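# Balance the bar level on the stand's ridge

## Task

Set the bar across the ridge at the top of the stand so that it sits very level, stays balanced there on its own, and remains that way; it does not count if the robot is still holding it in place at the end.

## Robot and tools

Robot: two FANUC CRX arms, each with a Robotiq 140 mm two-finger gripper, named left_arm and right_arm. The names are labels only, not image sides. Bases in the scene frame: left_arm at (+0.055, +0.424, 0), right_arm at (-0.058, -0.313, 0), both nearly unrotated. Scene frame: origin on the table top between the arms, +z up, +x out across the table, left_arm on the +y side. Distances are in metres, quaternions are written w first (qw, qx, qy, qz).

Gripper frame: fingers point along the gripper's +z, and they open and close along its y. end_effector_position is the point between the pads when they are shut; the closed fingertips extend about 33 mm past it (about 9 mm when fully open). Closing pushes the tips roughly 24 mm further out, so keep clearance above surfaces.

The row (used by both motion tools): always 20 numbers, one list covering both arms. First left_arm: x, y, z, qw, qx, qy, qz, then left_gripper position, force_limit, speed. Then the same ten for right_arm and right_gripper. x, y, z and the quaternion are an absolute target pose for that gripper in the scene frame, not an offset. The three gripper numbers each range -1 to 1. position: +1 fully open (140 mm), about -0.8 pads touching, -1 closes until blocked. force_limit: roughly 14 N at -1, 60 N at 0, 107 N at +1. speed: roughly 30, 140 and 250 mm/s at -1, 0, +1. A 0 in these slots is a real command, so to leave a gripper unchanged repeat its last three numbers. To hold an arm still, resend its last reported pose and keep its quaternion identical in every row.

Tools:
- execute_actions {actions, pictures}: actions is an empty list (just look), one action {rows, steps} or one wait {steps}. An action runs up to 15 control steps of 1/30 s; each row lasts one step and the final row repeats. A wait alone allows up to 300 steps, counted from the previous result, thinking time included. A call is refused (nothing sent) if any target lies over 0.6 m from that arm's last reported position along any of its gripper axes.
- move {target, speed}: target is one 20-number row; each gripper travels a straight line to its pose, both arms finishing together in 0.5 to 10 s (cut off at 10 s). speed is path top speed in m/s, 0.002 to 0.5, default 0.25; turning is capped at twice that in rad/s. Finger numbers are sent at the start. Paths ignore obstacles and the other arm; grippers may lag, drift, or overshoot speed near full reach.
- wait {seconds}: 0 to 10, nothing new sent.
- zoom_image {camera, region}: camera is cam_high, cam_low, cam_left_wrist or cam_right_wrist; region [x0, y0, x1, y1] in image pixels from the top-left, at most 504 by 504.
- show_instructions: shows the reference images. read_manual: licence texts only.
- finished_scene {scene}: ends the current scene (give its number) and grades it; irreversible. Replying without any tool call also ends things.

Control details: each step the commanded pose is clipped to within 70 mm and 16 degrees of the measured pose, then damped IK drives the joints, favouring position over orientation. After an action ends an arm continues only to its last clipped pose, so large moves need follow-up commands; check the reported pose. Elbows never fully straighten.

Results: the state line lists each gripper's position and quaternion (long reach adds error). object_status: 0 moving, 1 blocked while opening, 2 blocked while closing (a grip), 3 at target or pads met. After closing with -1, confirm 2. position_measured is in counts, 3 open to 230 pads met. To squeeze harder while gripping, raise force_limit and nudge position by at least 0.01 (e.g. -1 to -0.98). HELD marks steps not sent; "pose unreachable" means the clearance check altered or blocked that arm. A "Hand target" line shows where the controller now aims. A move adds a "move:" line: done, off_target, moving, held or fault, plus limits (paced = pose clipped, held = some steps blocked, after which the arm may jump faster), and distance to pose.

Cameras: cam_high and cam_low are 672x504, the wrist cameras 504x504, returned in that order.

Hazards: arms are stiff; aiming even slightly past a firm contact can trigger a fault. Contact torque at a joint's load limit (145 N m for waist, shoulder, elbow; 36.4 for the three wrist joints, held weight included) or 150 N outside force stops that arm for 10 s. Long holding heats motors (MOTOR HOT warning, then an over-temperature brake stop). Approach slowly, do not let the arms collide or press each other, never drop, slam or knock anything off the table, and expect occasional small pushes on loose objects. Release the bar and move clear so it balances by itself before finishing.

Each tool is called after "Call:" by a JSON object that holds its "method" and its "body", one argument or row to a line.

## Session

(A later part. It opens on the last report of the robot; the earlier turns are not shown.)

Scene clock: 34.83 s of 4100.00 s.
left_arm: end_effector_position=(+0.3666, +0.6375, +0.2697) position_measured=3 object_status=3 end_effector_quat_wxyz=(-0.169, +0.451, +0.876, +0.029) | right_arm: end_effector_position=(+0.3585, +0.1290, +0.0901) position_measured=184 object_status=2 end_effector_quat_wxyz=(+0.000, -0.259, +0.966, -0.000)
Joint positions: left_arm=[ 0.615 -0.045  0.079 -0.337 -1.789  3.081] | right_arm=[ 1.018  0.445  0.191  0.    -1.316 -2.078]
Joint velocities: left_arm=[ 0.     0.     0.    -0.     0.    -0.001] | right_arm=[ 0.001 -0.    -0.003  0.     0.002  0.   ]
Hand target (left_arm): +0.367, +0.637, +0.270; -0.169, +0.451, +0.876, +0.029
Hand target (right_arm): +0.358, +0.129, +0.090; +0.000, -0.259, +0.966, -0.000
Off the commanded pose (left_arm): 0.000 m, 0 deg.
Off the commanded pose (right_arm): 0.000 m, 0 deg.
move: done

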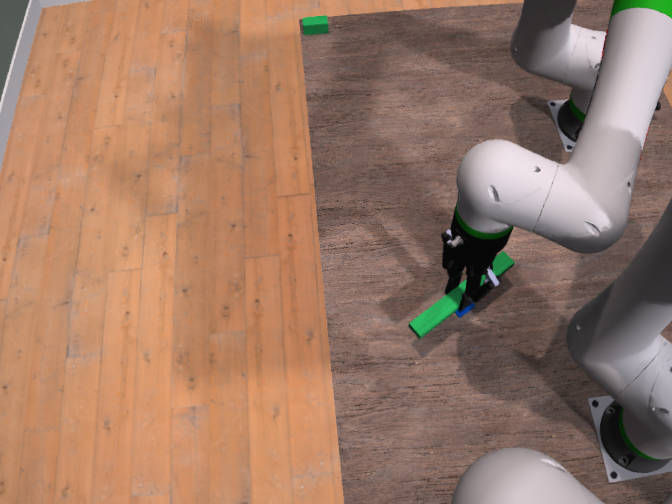

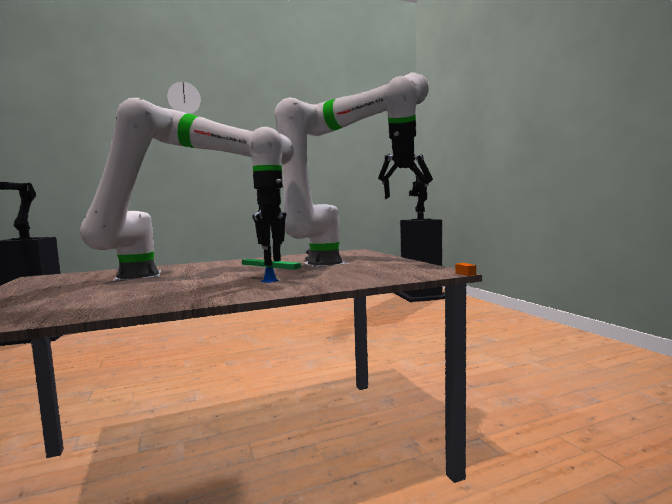

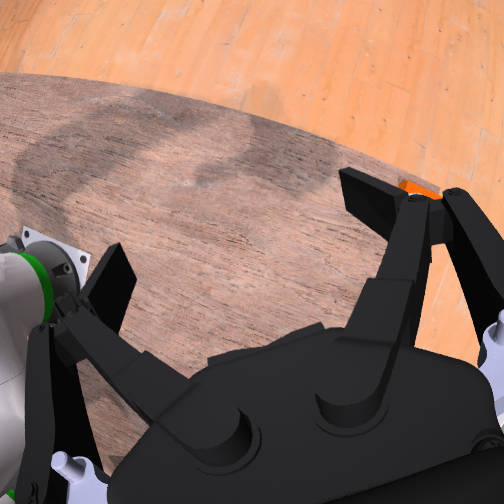

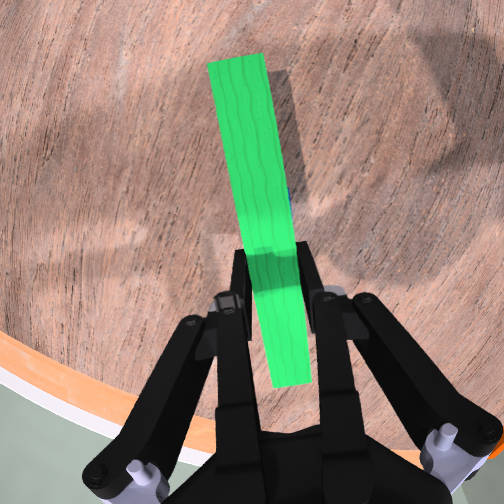

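About 2 mm gap. Lower and pulse.

Call:
{"method": "move", "body": {
  "target": [0.3666,0.6375,0.2697,-0.169,0.451,0.876,0.029,1,0,0,0.3585,0.129,0.0882,0,-0.259,0.966,0,-1,-0.3,-0.2],
  "speed": 0.01
}}

Call:
{"method": "execute_actions", "body": {
  "actions": [
    {"rows":[[0.3666,0.6375,0.2697,-0.169,0.451,0.876,0.029,1,0,0,0.3585,0.129,0.0882,0,-0.259,0.966,0,-0.4,-0.3,-1]],"steps":5}
  ],
  "pictures": false
}}

Call:
{"method": "execute_actions", "body": {
  "actions": [
    {"rows":[[0.3666,0.6375,0.2697,-0.169,0.451,0.876,0.029,1,0,0,0.3585,0.129,0.0882,0,-0.259,0.966,0,-1,-0.3,0]],"steps":9}
  ]
}}

Call:
{"method": "zoom_image", "body": {
  "camera": "cam_low",
  "region": [230,240,310,295]
}}

Scene clock: 40.23 s of 4100.00 s.
left_arm: end_effector_position=(+0.3666, +0.6375, +0.2697) position_measured=3 object_status=3 end_effector_quat_wxyz=(-0.169, +0.451, +0.876, +0.029) | right_arm: end_effector_position=(+0.3585, +0.1290, +0.0882) position_measured=184 object_status=2 end_effector_quat_wxyz=(+0.000, -0.259, +0.966, -0.000)
Joint positions: left_arm=[ 0.615 -0.045  0.079 -0.337 -1.789  3.081] | right_arm=[ 1.018  0.447  0.188  0.    -1.312 -2.078]
Joint velocities: left_arm=[-0.     0.001  0.    -0.001  0.    -0.001] | right_arm=[ 0.     0.    -0.001 -0.    -0.     0.   ]
Hand target (left_arm): +0.367, +0.637, +0.270; -0.169, +0.451, +0.876, +0.029
Hand target (right_arm): +0.358, +0.129, +0.088; +0.000, -0.259, +0.966, -0.000
Off the commanded pose (left_arm): 0.000 m, 0 deg.
Off the commanded pose (right_arm): 0.000 m, 0 deg.
After step 90, 1.70 s passed at rest.
move: done

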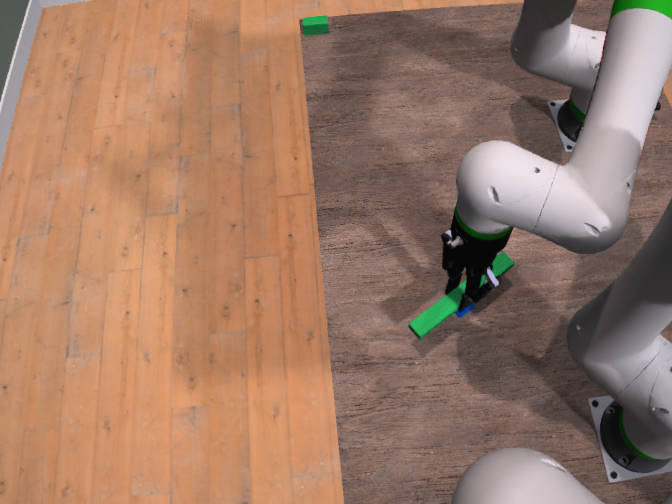

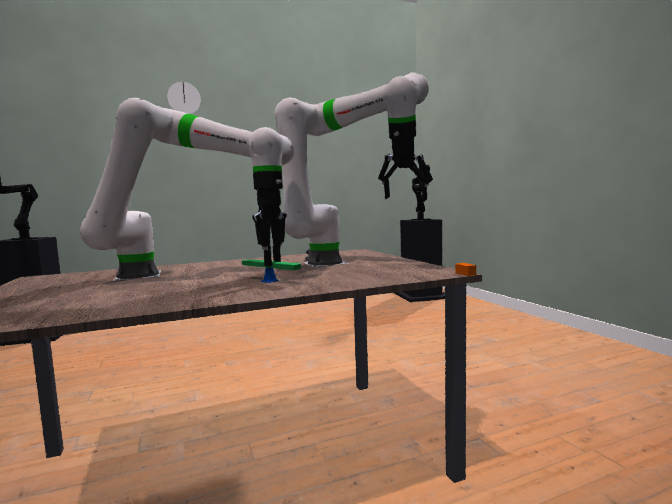

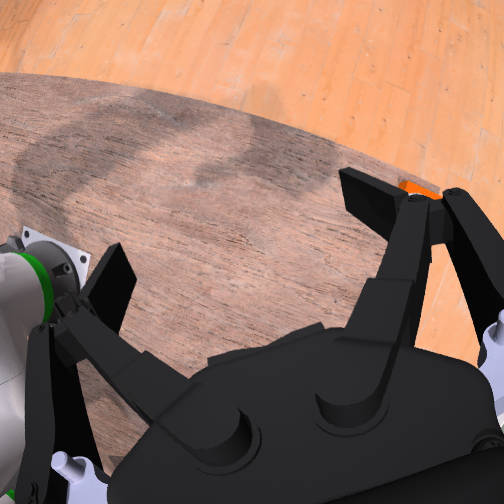

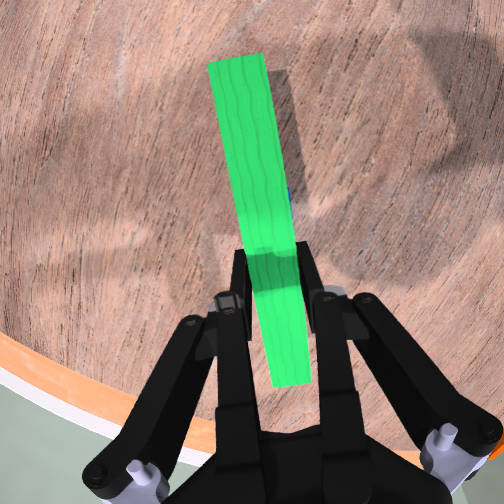

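Scene clock: 40.40 s of 4100.00 s.
left_arm: end_effector_position=(+0.3666, +0.6375, +0.2697) position_measured=3 object_status=3 end_effector_quat_wxyz=(-0.169, +0.451, +0.876, +0.029) | right_arm: end_effector_position=(+0.3585, +0.1290, +0.0882) position_measured=179 object_status=0 end_effector_quat_wxyz=(+0.000, -0.259, +0.966, -0.000)
Joint positions: left_arm=[ 0.615 -0.045  0.079 -0.337 -1.789  3.081] | right_arm=[ 1.018  0.447  0.188  0.    -1.312 -2.078]
Joint velocities: left_arm=[ 0.     0.    -0.    -0.001  0.    -0.001] | right_arm=[ 0.001 -0.001  0.     0.     0.    -0.001]
Hand target (left_arm): +0.367, +0.637, +0.270; -0.169, +0.451, +0.876, +0.029
Hand target (right_arm): +0.358, +0.129, +0.088; +0.000, -0.259, +0.966, -0.000
Off the commanded pose (left_arm): 0.000 m, 0 deg.
Off the commanded pose (right_arm): 0.000 m, 0 deg.
Steps of this call (steps 1 to 5: all 5 steps of this action). Readings (end_effector_position | what the end effector reports):
1: left_arm (+0.3666, +0.6375, +0.2697) | right_arm (+0.3585, +0.1290, +0.0882) | left_arm position_measured=3 object_status=3 | right_arm position_measured=184 object_status=0
2: left_arm (+0.3666, +0.6375, +0.2697) | right_arm (+0.3585, +0.1290, +0.0882) | left_arm position_measured=3 object_status=3 | right_arm position_measured=184 object_status=0
4: left_arm (+0.3666, +0.6375, +0.2697) | right_arm (+0.3585, +0.1290, +0.0882) | left_arm position_measured=3 object_status=3 | right_arm position_measured=180 object_status=0
5: the state above

Scene clock: 40.70 s of 4100.00 s.
left_arm: end_effector_position=(+0.3666, +0.6375, +0.2697) position_measured=3 object_status=3 end_effector_quat_wxyz=(-0.169, +0.451, +0.876, +0.029) | right_arm: end_effector_position=(+0.3585, +0.1290, +0.0882) position_measured=184 object_status=2 end_effector_quat_wxyz=(+0.000, -0.259, +0.966, -0.000)
Joint positions: left_arm=[ 0.615 -0.045  0.079 -0.337 -1.789  3.081] | right_arm=[ 1.018  0.447  0.188  0.    -1.312 -2.078]
Joint velocities: left_arm=[-0.     0.001 -0.     0.001  0.    -0.   ] | right_arm=[-0.001  0.    -0.     0.     0.    -0.002]
Hand target (left_arm): +0.367, +0.637, +0.270; -0.169, +0.451, +0.876, +0.029
Hand target (right_arm): +0.358, +0.129, +0.088; +0.000, -0.259, +0.966, -0.000
Off the commanded pose (left_arm): 0.000 m, 0 deg.
Off the commanded pose (right_arm): 0.000 m, 0 deg.
Steps of this call (steps 1 to 9: all 9 steps of this action). Readings (end_effector_position | what the end effector reports):
1: left_arm (+0.3666, +0.6375, +0.2697) | right_arm (+0.3585, +0.1290, +0.0882) | left_arm position_measured=3 object_status=3 | right_arm position_measured=179 object_status=0
2: left_arm (+0.3666, +0.6375, +0.2697) | right_arm (+0.3585, +0.1290, +0.0882) | left_arm position_measured=3 object_status=3 | right_arm position_measured=183 object_status=0
4: left_arm (+0.3666, +0.6375, +0.2697) | right_arm (+0.3585, +0.1290, +0.0882) | left_arm position_measured=3 object_status=3 | right_arm position_measured=184 object_status=0
8: left_arm (+0.3666, +0.6375, +0.2697) | right_arm (+0.3585, +0.1290, +0.0882) | left_arm position_measured=3 object_status=3 | right_arm position_measured=184 object_status=0
9: the state above

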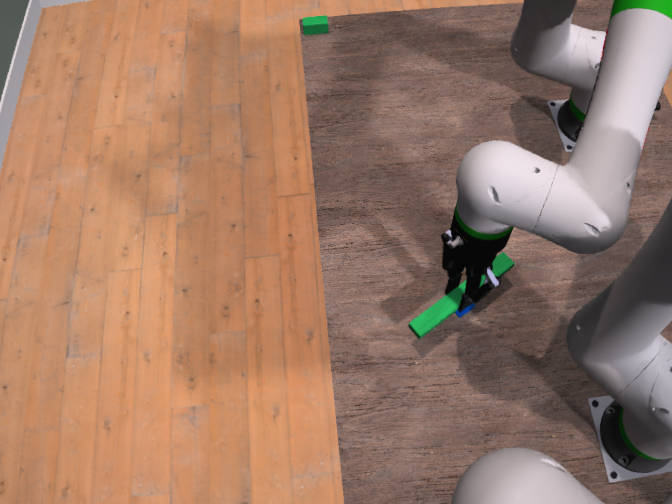

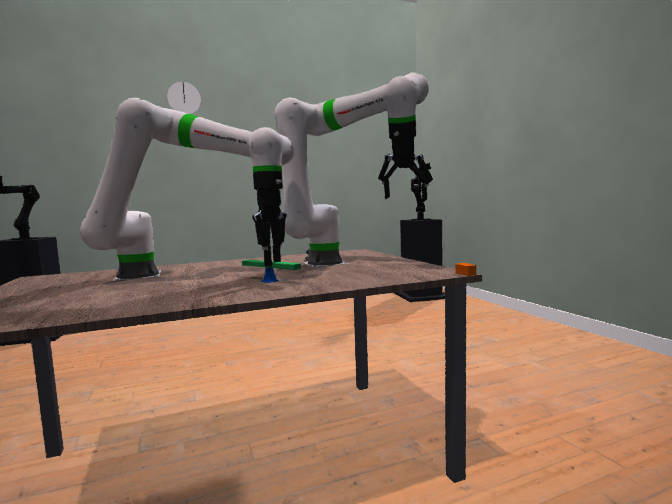

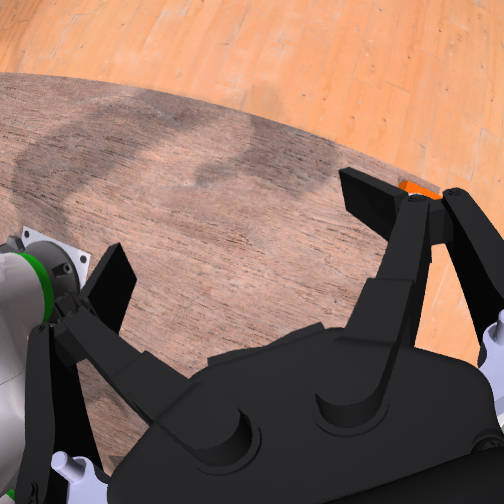

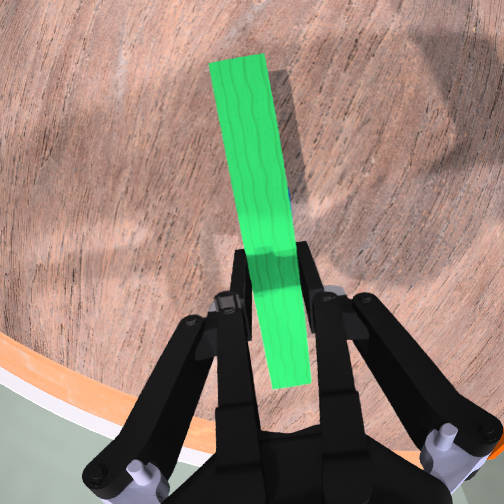

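Region (230, 240, 310, 295) of cam_low's 672x504 image, scaled by 6.300, with more detail than that image has; it fills the top 346 rows of this view, and the rest is white.

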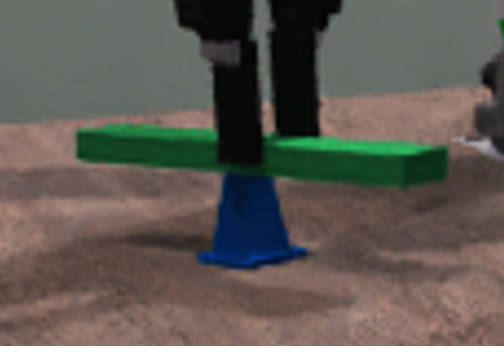

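Nearly unchanged. Longer pulse.

Call:
{"method": "execute_actions", "body": {
  "actions": [
    {"rows":[[0.3666,0.6375,0.2697,-0.169,0.451,0.876,0.029,1,0,0,0.3585,0.129,0.0882,0,-0.259,0.966,0,-0.38,-0.3,-1]],"steps":9}
  ],
  "pictures": false
}}

Call:
{"method": "execute_actions", "body": {
  "actions": [
    {"rows":[[0.3666,0.6375,0.2697,-0.169,0.451,0.876,0.029,1,0,0,0.3585,0.129,0.0882,0,-0.259,0.966,0,-1,-0.6,-0.3]],"steps":9}
  ]
}}

Call:
{"method": "zoom_image", "body": {
  "camera": "cam_low",
  "region": [230,240,310,295]
}}

Scene clock: 44.00 s of 4100.00 s.
left_arm: end_effector_position=(+0.3666, +0.6375, +0.2697) position_measured=3 object_status=3 end_effector_quat_wxyz=(-0.169, +0.451, +0.876, +0.029) | right_arm: end_effector_position=(+0.3585, +0.1290, +0.0882) position_measured=177 object_status=0 end_effector_quat_wxyz=(-0.000, -0.259, +0.966, +0.000)
Joint positions: left_arm=[ 0.615 -0.045  0.079 -0.337 -1.789  3.081] | right_arm=[ 1.018  0.447  0.188 -0.    -1.312 -2.078]
Joint velocities: left_arm=[ 0.     0.     0.    -0.    -0.     0.001] | right_arm=[-0.     0.001  0.    -0.     0.     0.   ]
Hand target (left_arm): +0.367, +0.637, +0.270; -0.169, +0.451, +0.876, +0.029
Hand target (right_arm): +0.358, +0.129, +0.088; -0.000, -0.259, +0.966, +0.000
Off the commanded pose (left_arm): 0.000 m, 0 deg.
Off the commanded pose (right_arm): 0.000 m, 0 deg.
Steps of this call (steps 1 to 90: nothing new was sent; steps 91 to 99: all 9 steps of this action). Readings (end_effector_position | what the end effector reports):
91: left_arm (+0.3666, +0.6375, +0.2697) | right_arm (+0.3585, +0.1290, +0.0882) | left_arm position_measured=3 object_status=3 | right_arm position_measured=184 object_status=0
92: left_arm (+0.3666, +0.6375, +0.2697) | right_arm (+0.3585, +0.1290, +0.0882) | left_arm position_measured=3 object_status=3 | right_arm position_measured=184 object_status=0
94: left_arm (+0.3666, +0.6375, +0.2697) | right_arm (+0.3585, +0.1290, +0.0882) | left_arm position_measured=3 object_status=3 | right_arm position_measured=180 object_status=0
98: left_arm (+0.3666, +0.6375, +0.2697) | right_arm (+0.3585, +0.1290, +0.0882) | left_arm position_measured=3 object_status=3 | right_arm position_measured=177 object_status=0
99: the state above

Scene clock: 44.30 s of 4100.00 s.
left_arm: end_effector_position=(+0.3666, +0.6375, +0.2697) position_measured=3 object_status=3 end_effector_quat_wxyz=(-0.169, +0.451, +0.876, +0.029) | right_arm: end_effector_position=(+0.3585, +0.1290, +0.0882) position_measured=183 object_status=0 end_effector_quat_wxyz=(-0.000, -0.259, +0.966, +0.000)
Joint positions: left_arm=[ 0.615 -0.045  0.079 -0.337 -1.789  3.081] | right_arm=[ 1.018  0.447  0.188 -0.    -1.312 -2.078]
Joint velocities: left_arm=[ 0.     0.001 -0.     0.001 -0.001  0.   ] | right_arm=[ 0.    -0.002  0.    -0.     0.001  0.001]
Hand target (left_arm): +0.367, +0.637, +0.270; -0.169, +0.451, +0.876, +0.029
Hand target (right_arm): +0.359, +0.129, +0.088; +0.000, -0.259, +0.966, +0.000
Off the commanded pose (left_arm): 0.000 m, 0 deg.
Off the commanded pose (right_arm): 0.000 m, 0 deg.
Steps of this call (steps 1 to 9: all 9 steps of this action). Readings (end_effector_position | what the end effector reports):
1: left_arm (+0.3666, +0.6375, +0.2697) | right_arm (+0.3585, +0.1290, +0.0882) | left_arm position_measured=3 object_status=3 | right_arm position_measured=177 object_status=0
2: left_arm (+0.3666, +0.6375, +0.2697) | right_arm (+0.3585, +0.1290, +0.0882) | left_arm position_measured=3 object_status=3 | right_arm position_measured=180 object_status=0
4: left_arm (+0.3666, +0.6375, +0.2697) | right_arm (+0.3585, +0.1290, +0.0882) | left_arm position_measured=3 object_status=3 | right_arm position_measured=183 object_status=0
8: left_arm (+0.3666, +0.6375, +0.2697) | right_arm (+0.3585, +0.1290, +0.0882) | left_arm position_measured=3 object_status=3 | right_arm position_measured=183 object_status=0
9: the state above

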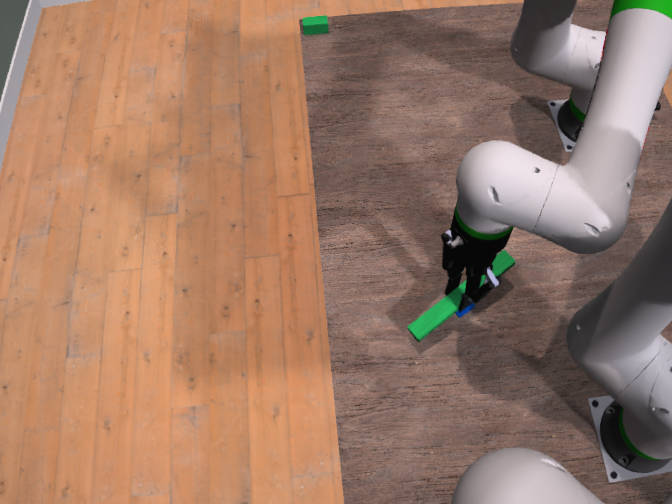

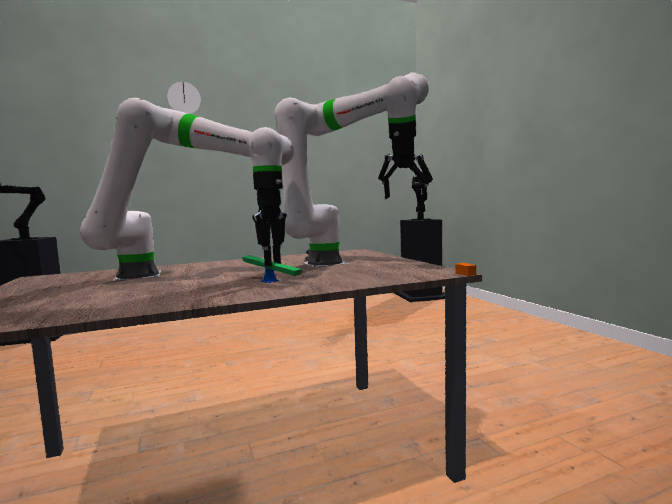

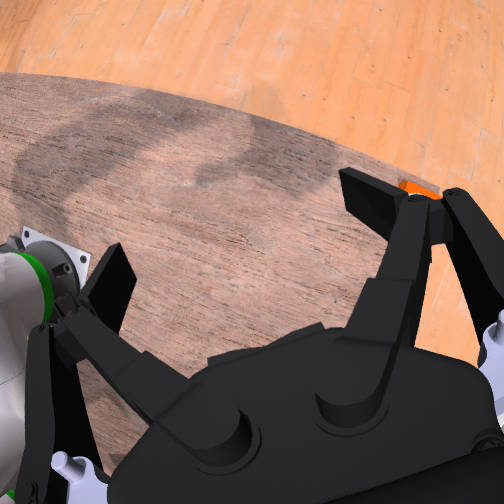

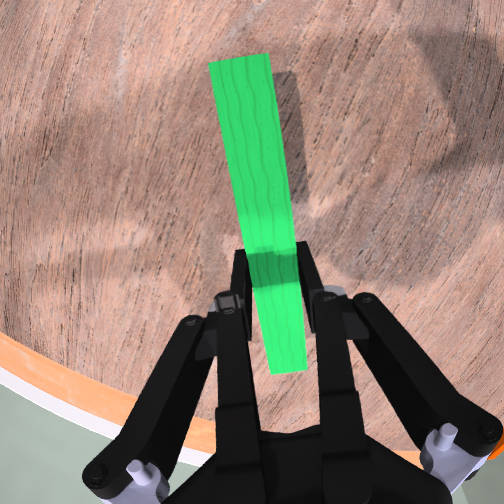

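Region (230, 240, 310, 295) of cam_low's 672x504 image, scaled by 6.300, with more detail than that image has; it fills the top 346 rows of this view, and the rest is white.

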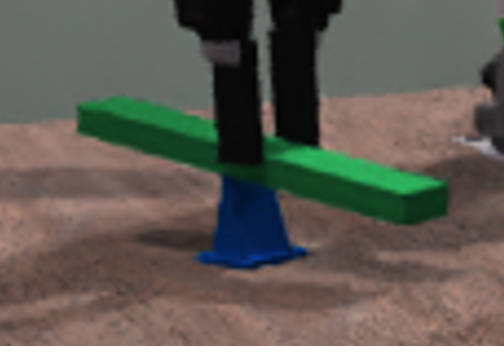

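Call:
{"method": "move", "body": {
  "target": [0.3666,0.6375,0.2697,-0.169,0.451,0.876,0.029,1,0,0,0.349,0.1235,0.092,0.071,-0.258,0.963,0.019,-0.98,-0.2,-0.3],
  "speed": 0.04
}}

Call:
{"method": "zoom_image", "body": {
  "camera": "cam_low",
  "region": [230,240,310,295]
}}

Scene clock: 49.43 s of 4100.00 s.
left_arm: end_effector_position=(+0.3666, +0.6375, +0.2697) position_measured=3 object_status=3 end_effector_quat_wxyz=(-0.169, +0.451, +0.876, +0.029) | right_arm: end_effector_position=(+0.3492, +0.1233, +0.0917) position_measured=185 object_status=2 end_effector_quat_wxyz=(+0.071, -0.258, +0.963, +0.019)
Joint positions: left_arm=[ 0.615 -0.045  0.079 -0.337 -1.789  3.081] | right_arm=[ 1.074  0.301 -0.037  0.088 -1.109 -2.169]
Joint velocities: left_arm=[ 0.     0.001 -0.    -0.     0.     0.001] | right_arm=[ 0.002 -0.005 -0.008  0.004  0.006 -0.002]
Hand target (left_arm): +0.367, +0.637, +0.270; -0.169, +0.451, +0.876, +0.029
Hand target (right_arm): +0.349, +0.123, +0.092; +0.071, -0.258, +0.963, +0.019
Off the commanded pose (left_arm): 0.000 m, 0 deg.
Off the commanded pose (right_arm): 0.000 m, 0 deg.
After step 90, 0.07 s passed at rest.
move: done

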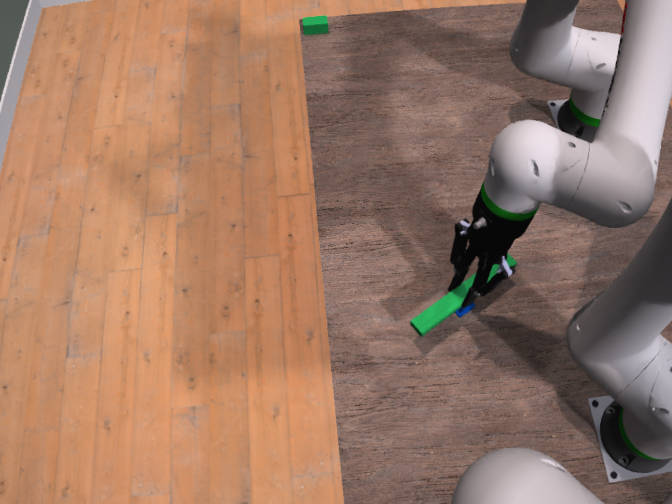

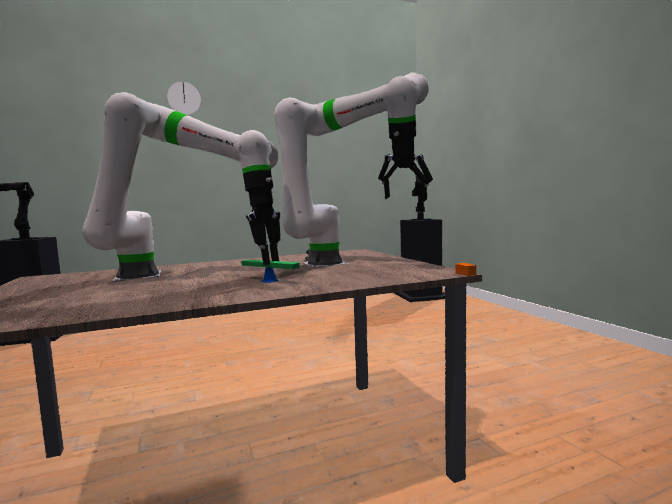

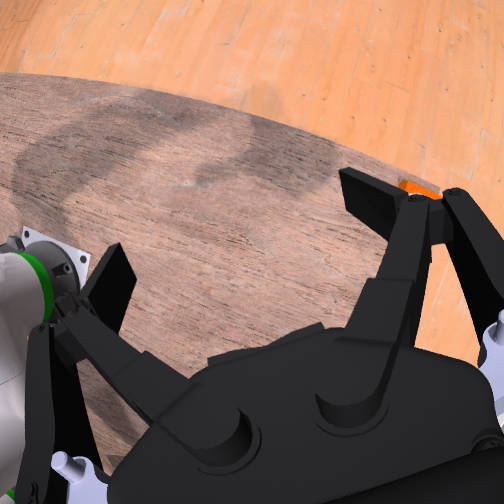

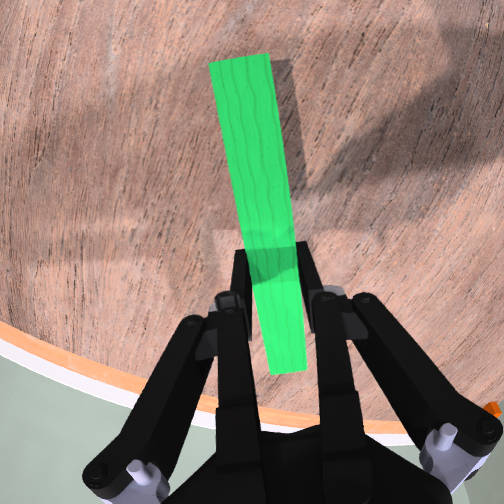

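Region (230, 240, 310, 295) of cam_low's 672x504 image, scaled by 6.300, with more detail than that image has; it fills the top 346 rows of this view, and the rest is white.

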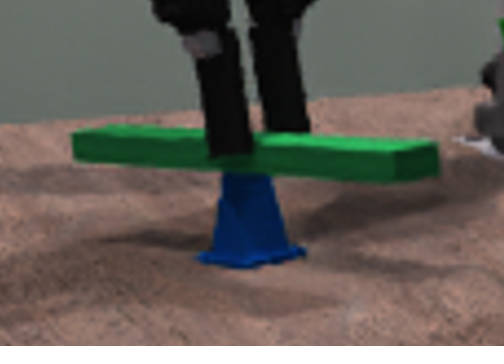

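Call:
{"method": "move", "body": {
  "target": [0.3666,0.6375,0.2697,-0.169,0.451,0.876,0.029,1,0,0,0.349,0.1235,0.0912,0.0633,-0.258,0.964,0.017,-0.98,-0.2,-0.3],
  "speed": 0.01
}}

Call:
{"method": "execute_actions", "body": {
  "actions": [
    {"rows":[[0.3666,0.6375,0.2697,-0.169,0.451,0.876,0.029,1,0,0,0.349,0.1235,0.0912,0.0633,-0.258,0.964,0.017,-0.38,-0.3,-1]],"steps":9}
  ],
  "pictures": false
}}

Call:
{"method": "execute_actions", "body": {
  "actions": [
    {"rows":[[0.3666,0.6375,0.2697,-0.169,0.451,0.876,0.029,1,0,0,0.349,0.1235,0.0912,0.0633,-0.258,0.964,0.017,-1,-0.7,-0.3]],"steps":9}
  ]
}}

Call:
{"method": "zoom_image", "body": {
  "camera": "cam_low",
  "region": [230,240,310,295]
}}

Scene clock: 54.30 s of 4100.00 s.
left_arm: end_effector_position=(+0.3666, +0.6375, +0.2697) position_measured=3 object_status=3 end_effector_quat_wxyz=(-0.169, +0.451, +0.876, +0.029) | right_arm: end_effector_position=(+0.3490, +0.1235, +0.0912) position_measured=185 object_status=2 end_effector_quat_wxyz=(+0.063, -0.258, +0.964, +0.017)
Joint positions: left_arm=[ 0.615 -0.045  0.079 -0.337 -1.789  3.081] | right_arm=[ 1.069  0.314 -0.017  0.077 -1.13  -2.159]
Joint velocities: left_arm=[ 0.     0.001  0.    -0.001 -0.    -0.003] | right_arm=[-0.001  0.     0.002 -0.001 -0.002 -0.001]
Hand target (left_arm): +0.367, +0.637, +0.270; -0.169, +0.451, +0.876, +0.029
Hand target (right_arm): +0.349, +0.124, +0.091; +0.063, -0.258, +0.964, +0.017
Off the commanded pose (left_arm): 0.000 m, 0 deg.
Off the commanded pose (right_arm): 0.000 m, 0 deg.
After step 90, 0.83 s passed at rest.
move: done

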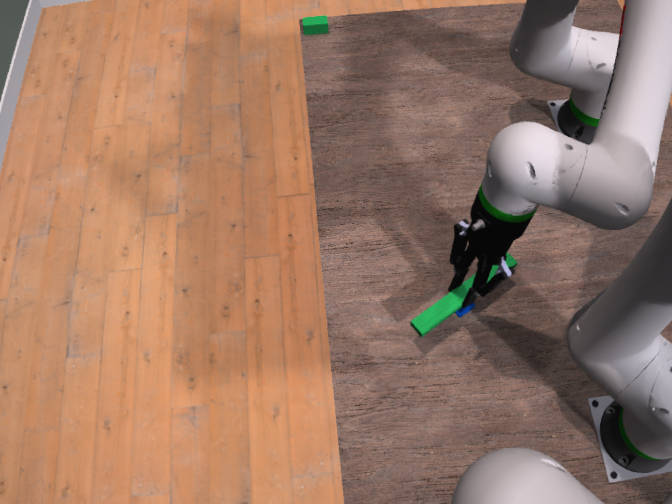

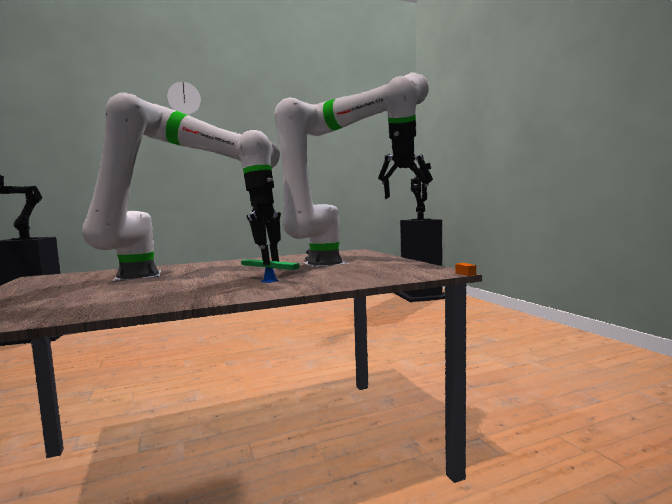

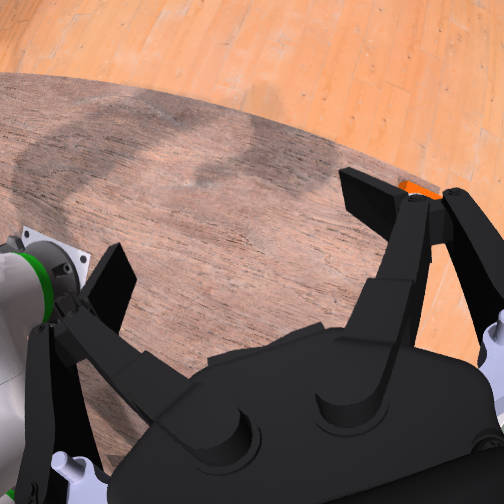

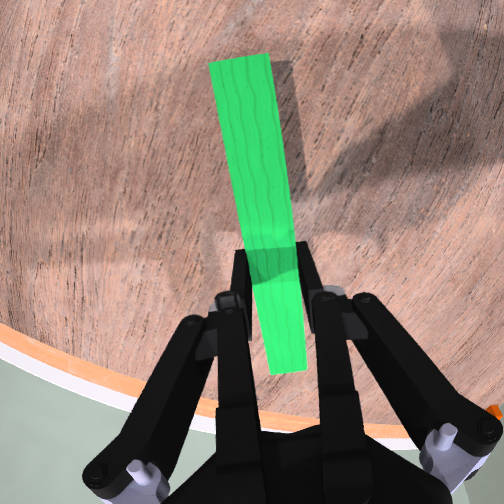

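Scene clock: 54.60 s of 4100.00 s.
left_arm: end_effector_position=(+0.3666, +0.6375, +0.2697) position_measured=3 object_status=3 end_effector_quat_wxyz=(-0.169, +0.451, +0.876, +0.029) | right_arm: end_effector_position=(+0.3490, +0.1235, +0.0912) position_measured=177 object_status=0 end_effector_quat_wxyz=(+0.063, -0.258, +0.964, +0.017)
Joint positions: left_arm=[ 0.615 -0.045  0.079 -0.337 -1.789  3.081] | right_arm=[ 1.069  0.314 -0.017  0.077 -1.13  -2.159]
Joint velocities: left_arm=[ 0.    -0.     0.     0.001 -0.     0.002] | right_arm=[ 0.001 -0.    -0.     0.     0.     0.001]
Hand target (left_arm): +0.367, +0.637, +0.270; -0.169, +0.451, +0.876, +0.029
Hand target (right_arm): +0.349, +0.124, +0.091; +0.063, -0.258, +0.964, +0.017
Off the commanded pose (left_arm): 0.000 m, 0 deg.
Off the commanded pose (right_arm): 0.000 m, 0 deg.
Steps of this call (steps 1 to 9: all 9 steps of this action). Readings (end_effector_position | what the end effector reports):
1: left_arm (+0.3666, +0.6375, +0.2697) | right_arm (+0.3490, +0.1235, +0.0912) | left_arm position_measured=3 object_status=3 | right_arm position_measured=185 object_status=0
2: left_arm (+0.3666, +0.6375, +0.2697) | right_arm (+0.3490, +0.1235, +0.0912) | left_arm position_measured=3 object_status=3 | right_arm position_measured=185 object_status=0
4: left_arm (+0.3666, +0.6375, +0.2697) | right_arm (+0.3490, +0.1235, +0.0912) | left_arm position_measured=3 object_status=3 | right_arm position_measured=181 object_status=0
8: left_arm (+0.3666, +0.6375, +0.2697) | right_arm (+0.3490, +0.1235, +0.0912) | left_arm position_measured=3 object_status=3 | right_arm position_measured=177 object_status=0
9: the state above

Scene clock: 54.90 s of 4100.00 s.
left_arm: end_effector_position=(+0.3666, +0.6375, +0.2697) position_measured=3 object_status=3 end_effector_quat_wxyz=(-0.169, +0.451, +0.876, +0.029) | right_arm: end_effector_position=(+0.3490, +0.1235, +0.0912) position_measured=183 object_status=0 end_effector_quat_wxyz=(+0.063, -0.258, +0.964, +0.017)
Joint positions: left_arm=[ 0.615 -0.045  0.079 -0.337 -1.789  3.081] | right_arm=[ 1.069  0.314 -0.017  0.077 -1.13  -2.159]
Joint velocities: left_arm=[0.    0.001 0.    0.    0.    0.003] | right_arm=[-0.001 -0.001  0.    -0.     0.001  0.   ]
Hand target (left_arm): +0.367, +0.637, +0.270; -0.169, +0.451, +0.876, +0.029
Hand target (right_arm): +0.349, +0.123, +0.091; +0.063, -0.258, +0.964, +0.017
Off the commanded pose (left_arm): 0.000 m, 0 deg.
Off the commanded pose (right_arm): 0.000 m, 0 deg.
Steps of this call (steps 1 to 9: all 9 steps of this action). Readings (end_effector_position | what the end effector reports):
1: left_arm (+0.3666, +0.6375, +0.2697) | right_arm (+0.3490, +0.1235, +0.0912) | left_arm position_measured=3 object_status=3 | right_arm position_measured=177 object_status=0
2: left_arm (+0.3666, +0.6375, +0.2697) | right_arm (+0.3490, +0.1235, +0.0912) | left_arm position_measured=3 object_status=3 | right_arm position_measured=180 object_status=0
4: left_arm (+0.3666, +0.6375, +0.2697) | right_arm (+0.3490, +0.1235, +0.0912) | left_arm position_measured=3 object_status=3 | right_arm position_measured=183 object_status=0
8: left_arm (+0.3666, +0.6375, +0.2697) | right_arm (+0.3490, +0.1235, +0.0912) | left_arm position_measured=3 object_status=3 | right_arm position_measured=183 object_status=0
9: the state above

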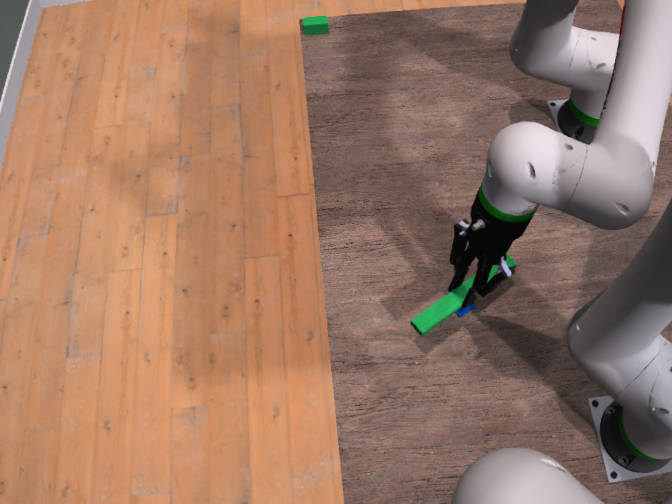

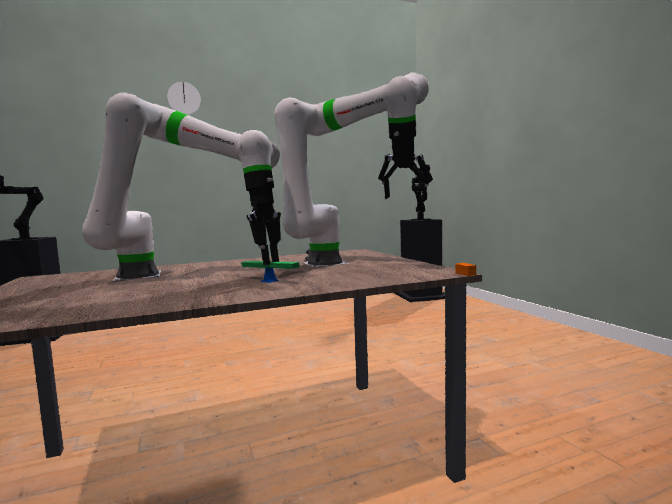

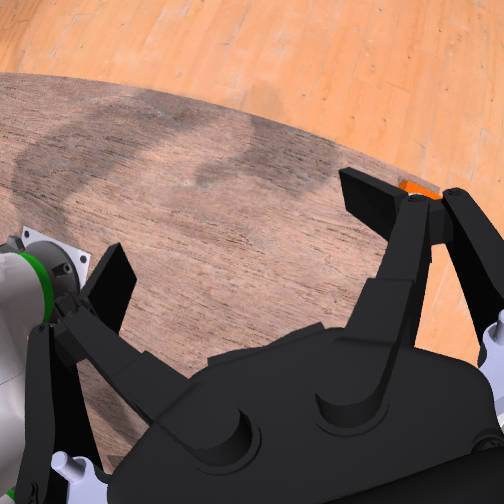

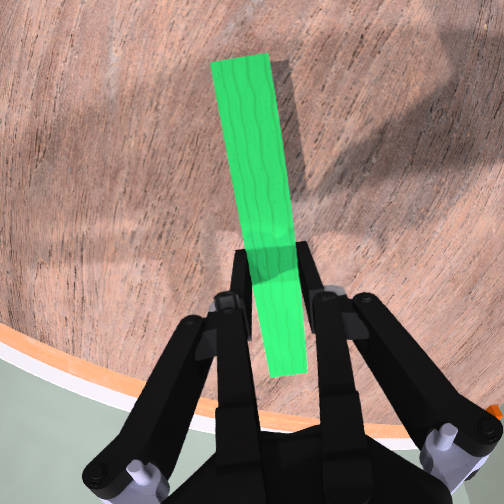

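Region (230, 240, 310, 295) of cam_low's 672x504 image, scaled by 6.300, with more detail than that image has; it fills the top 346 rows of this view, and the rest is white.

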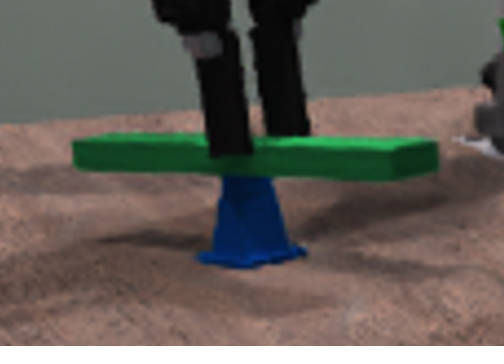

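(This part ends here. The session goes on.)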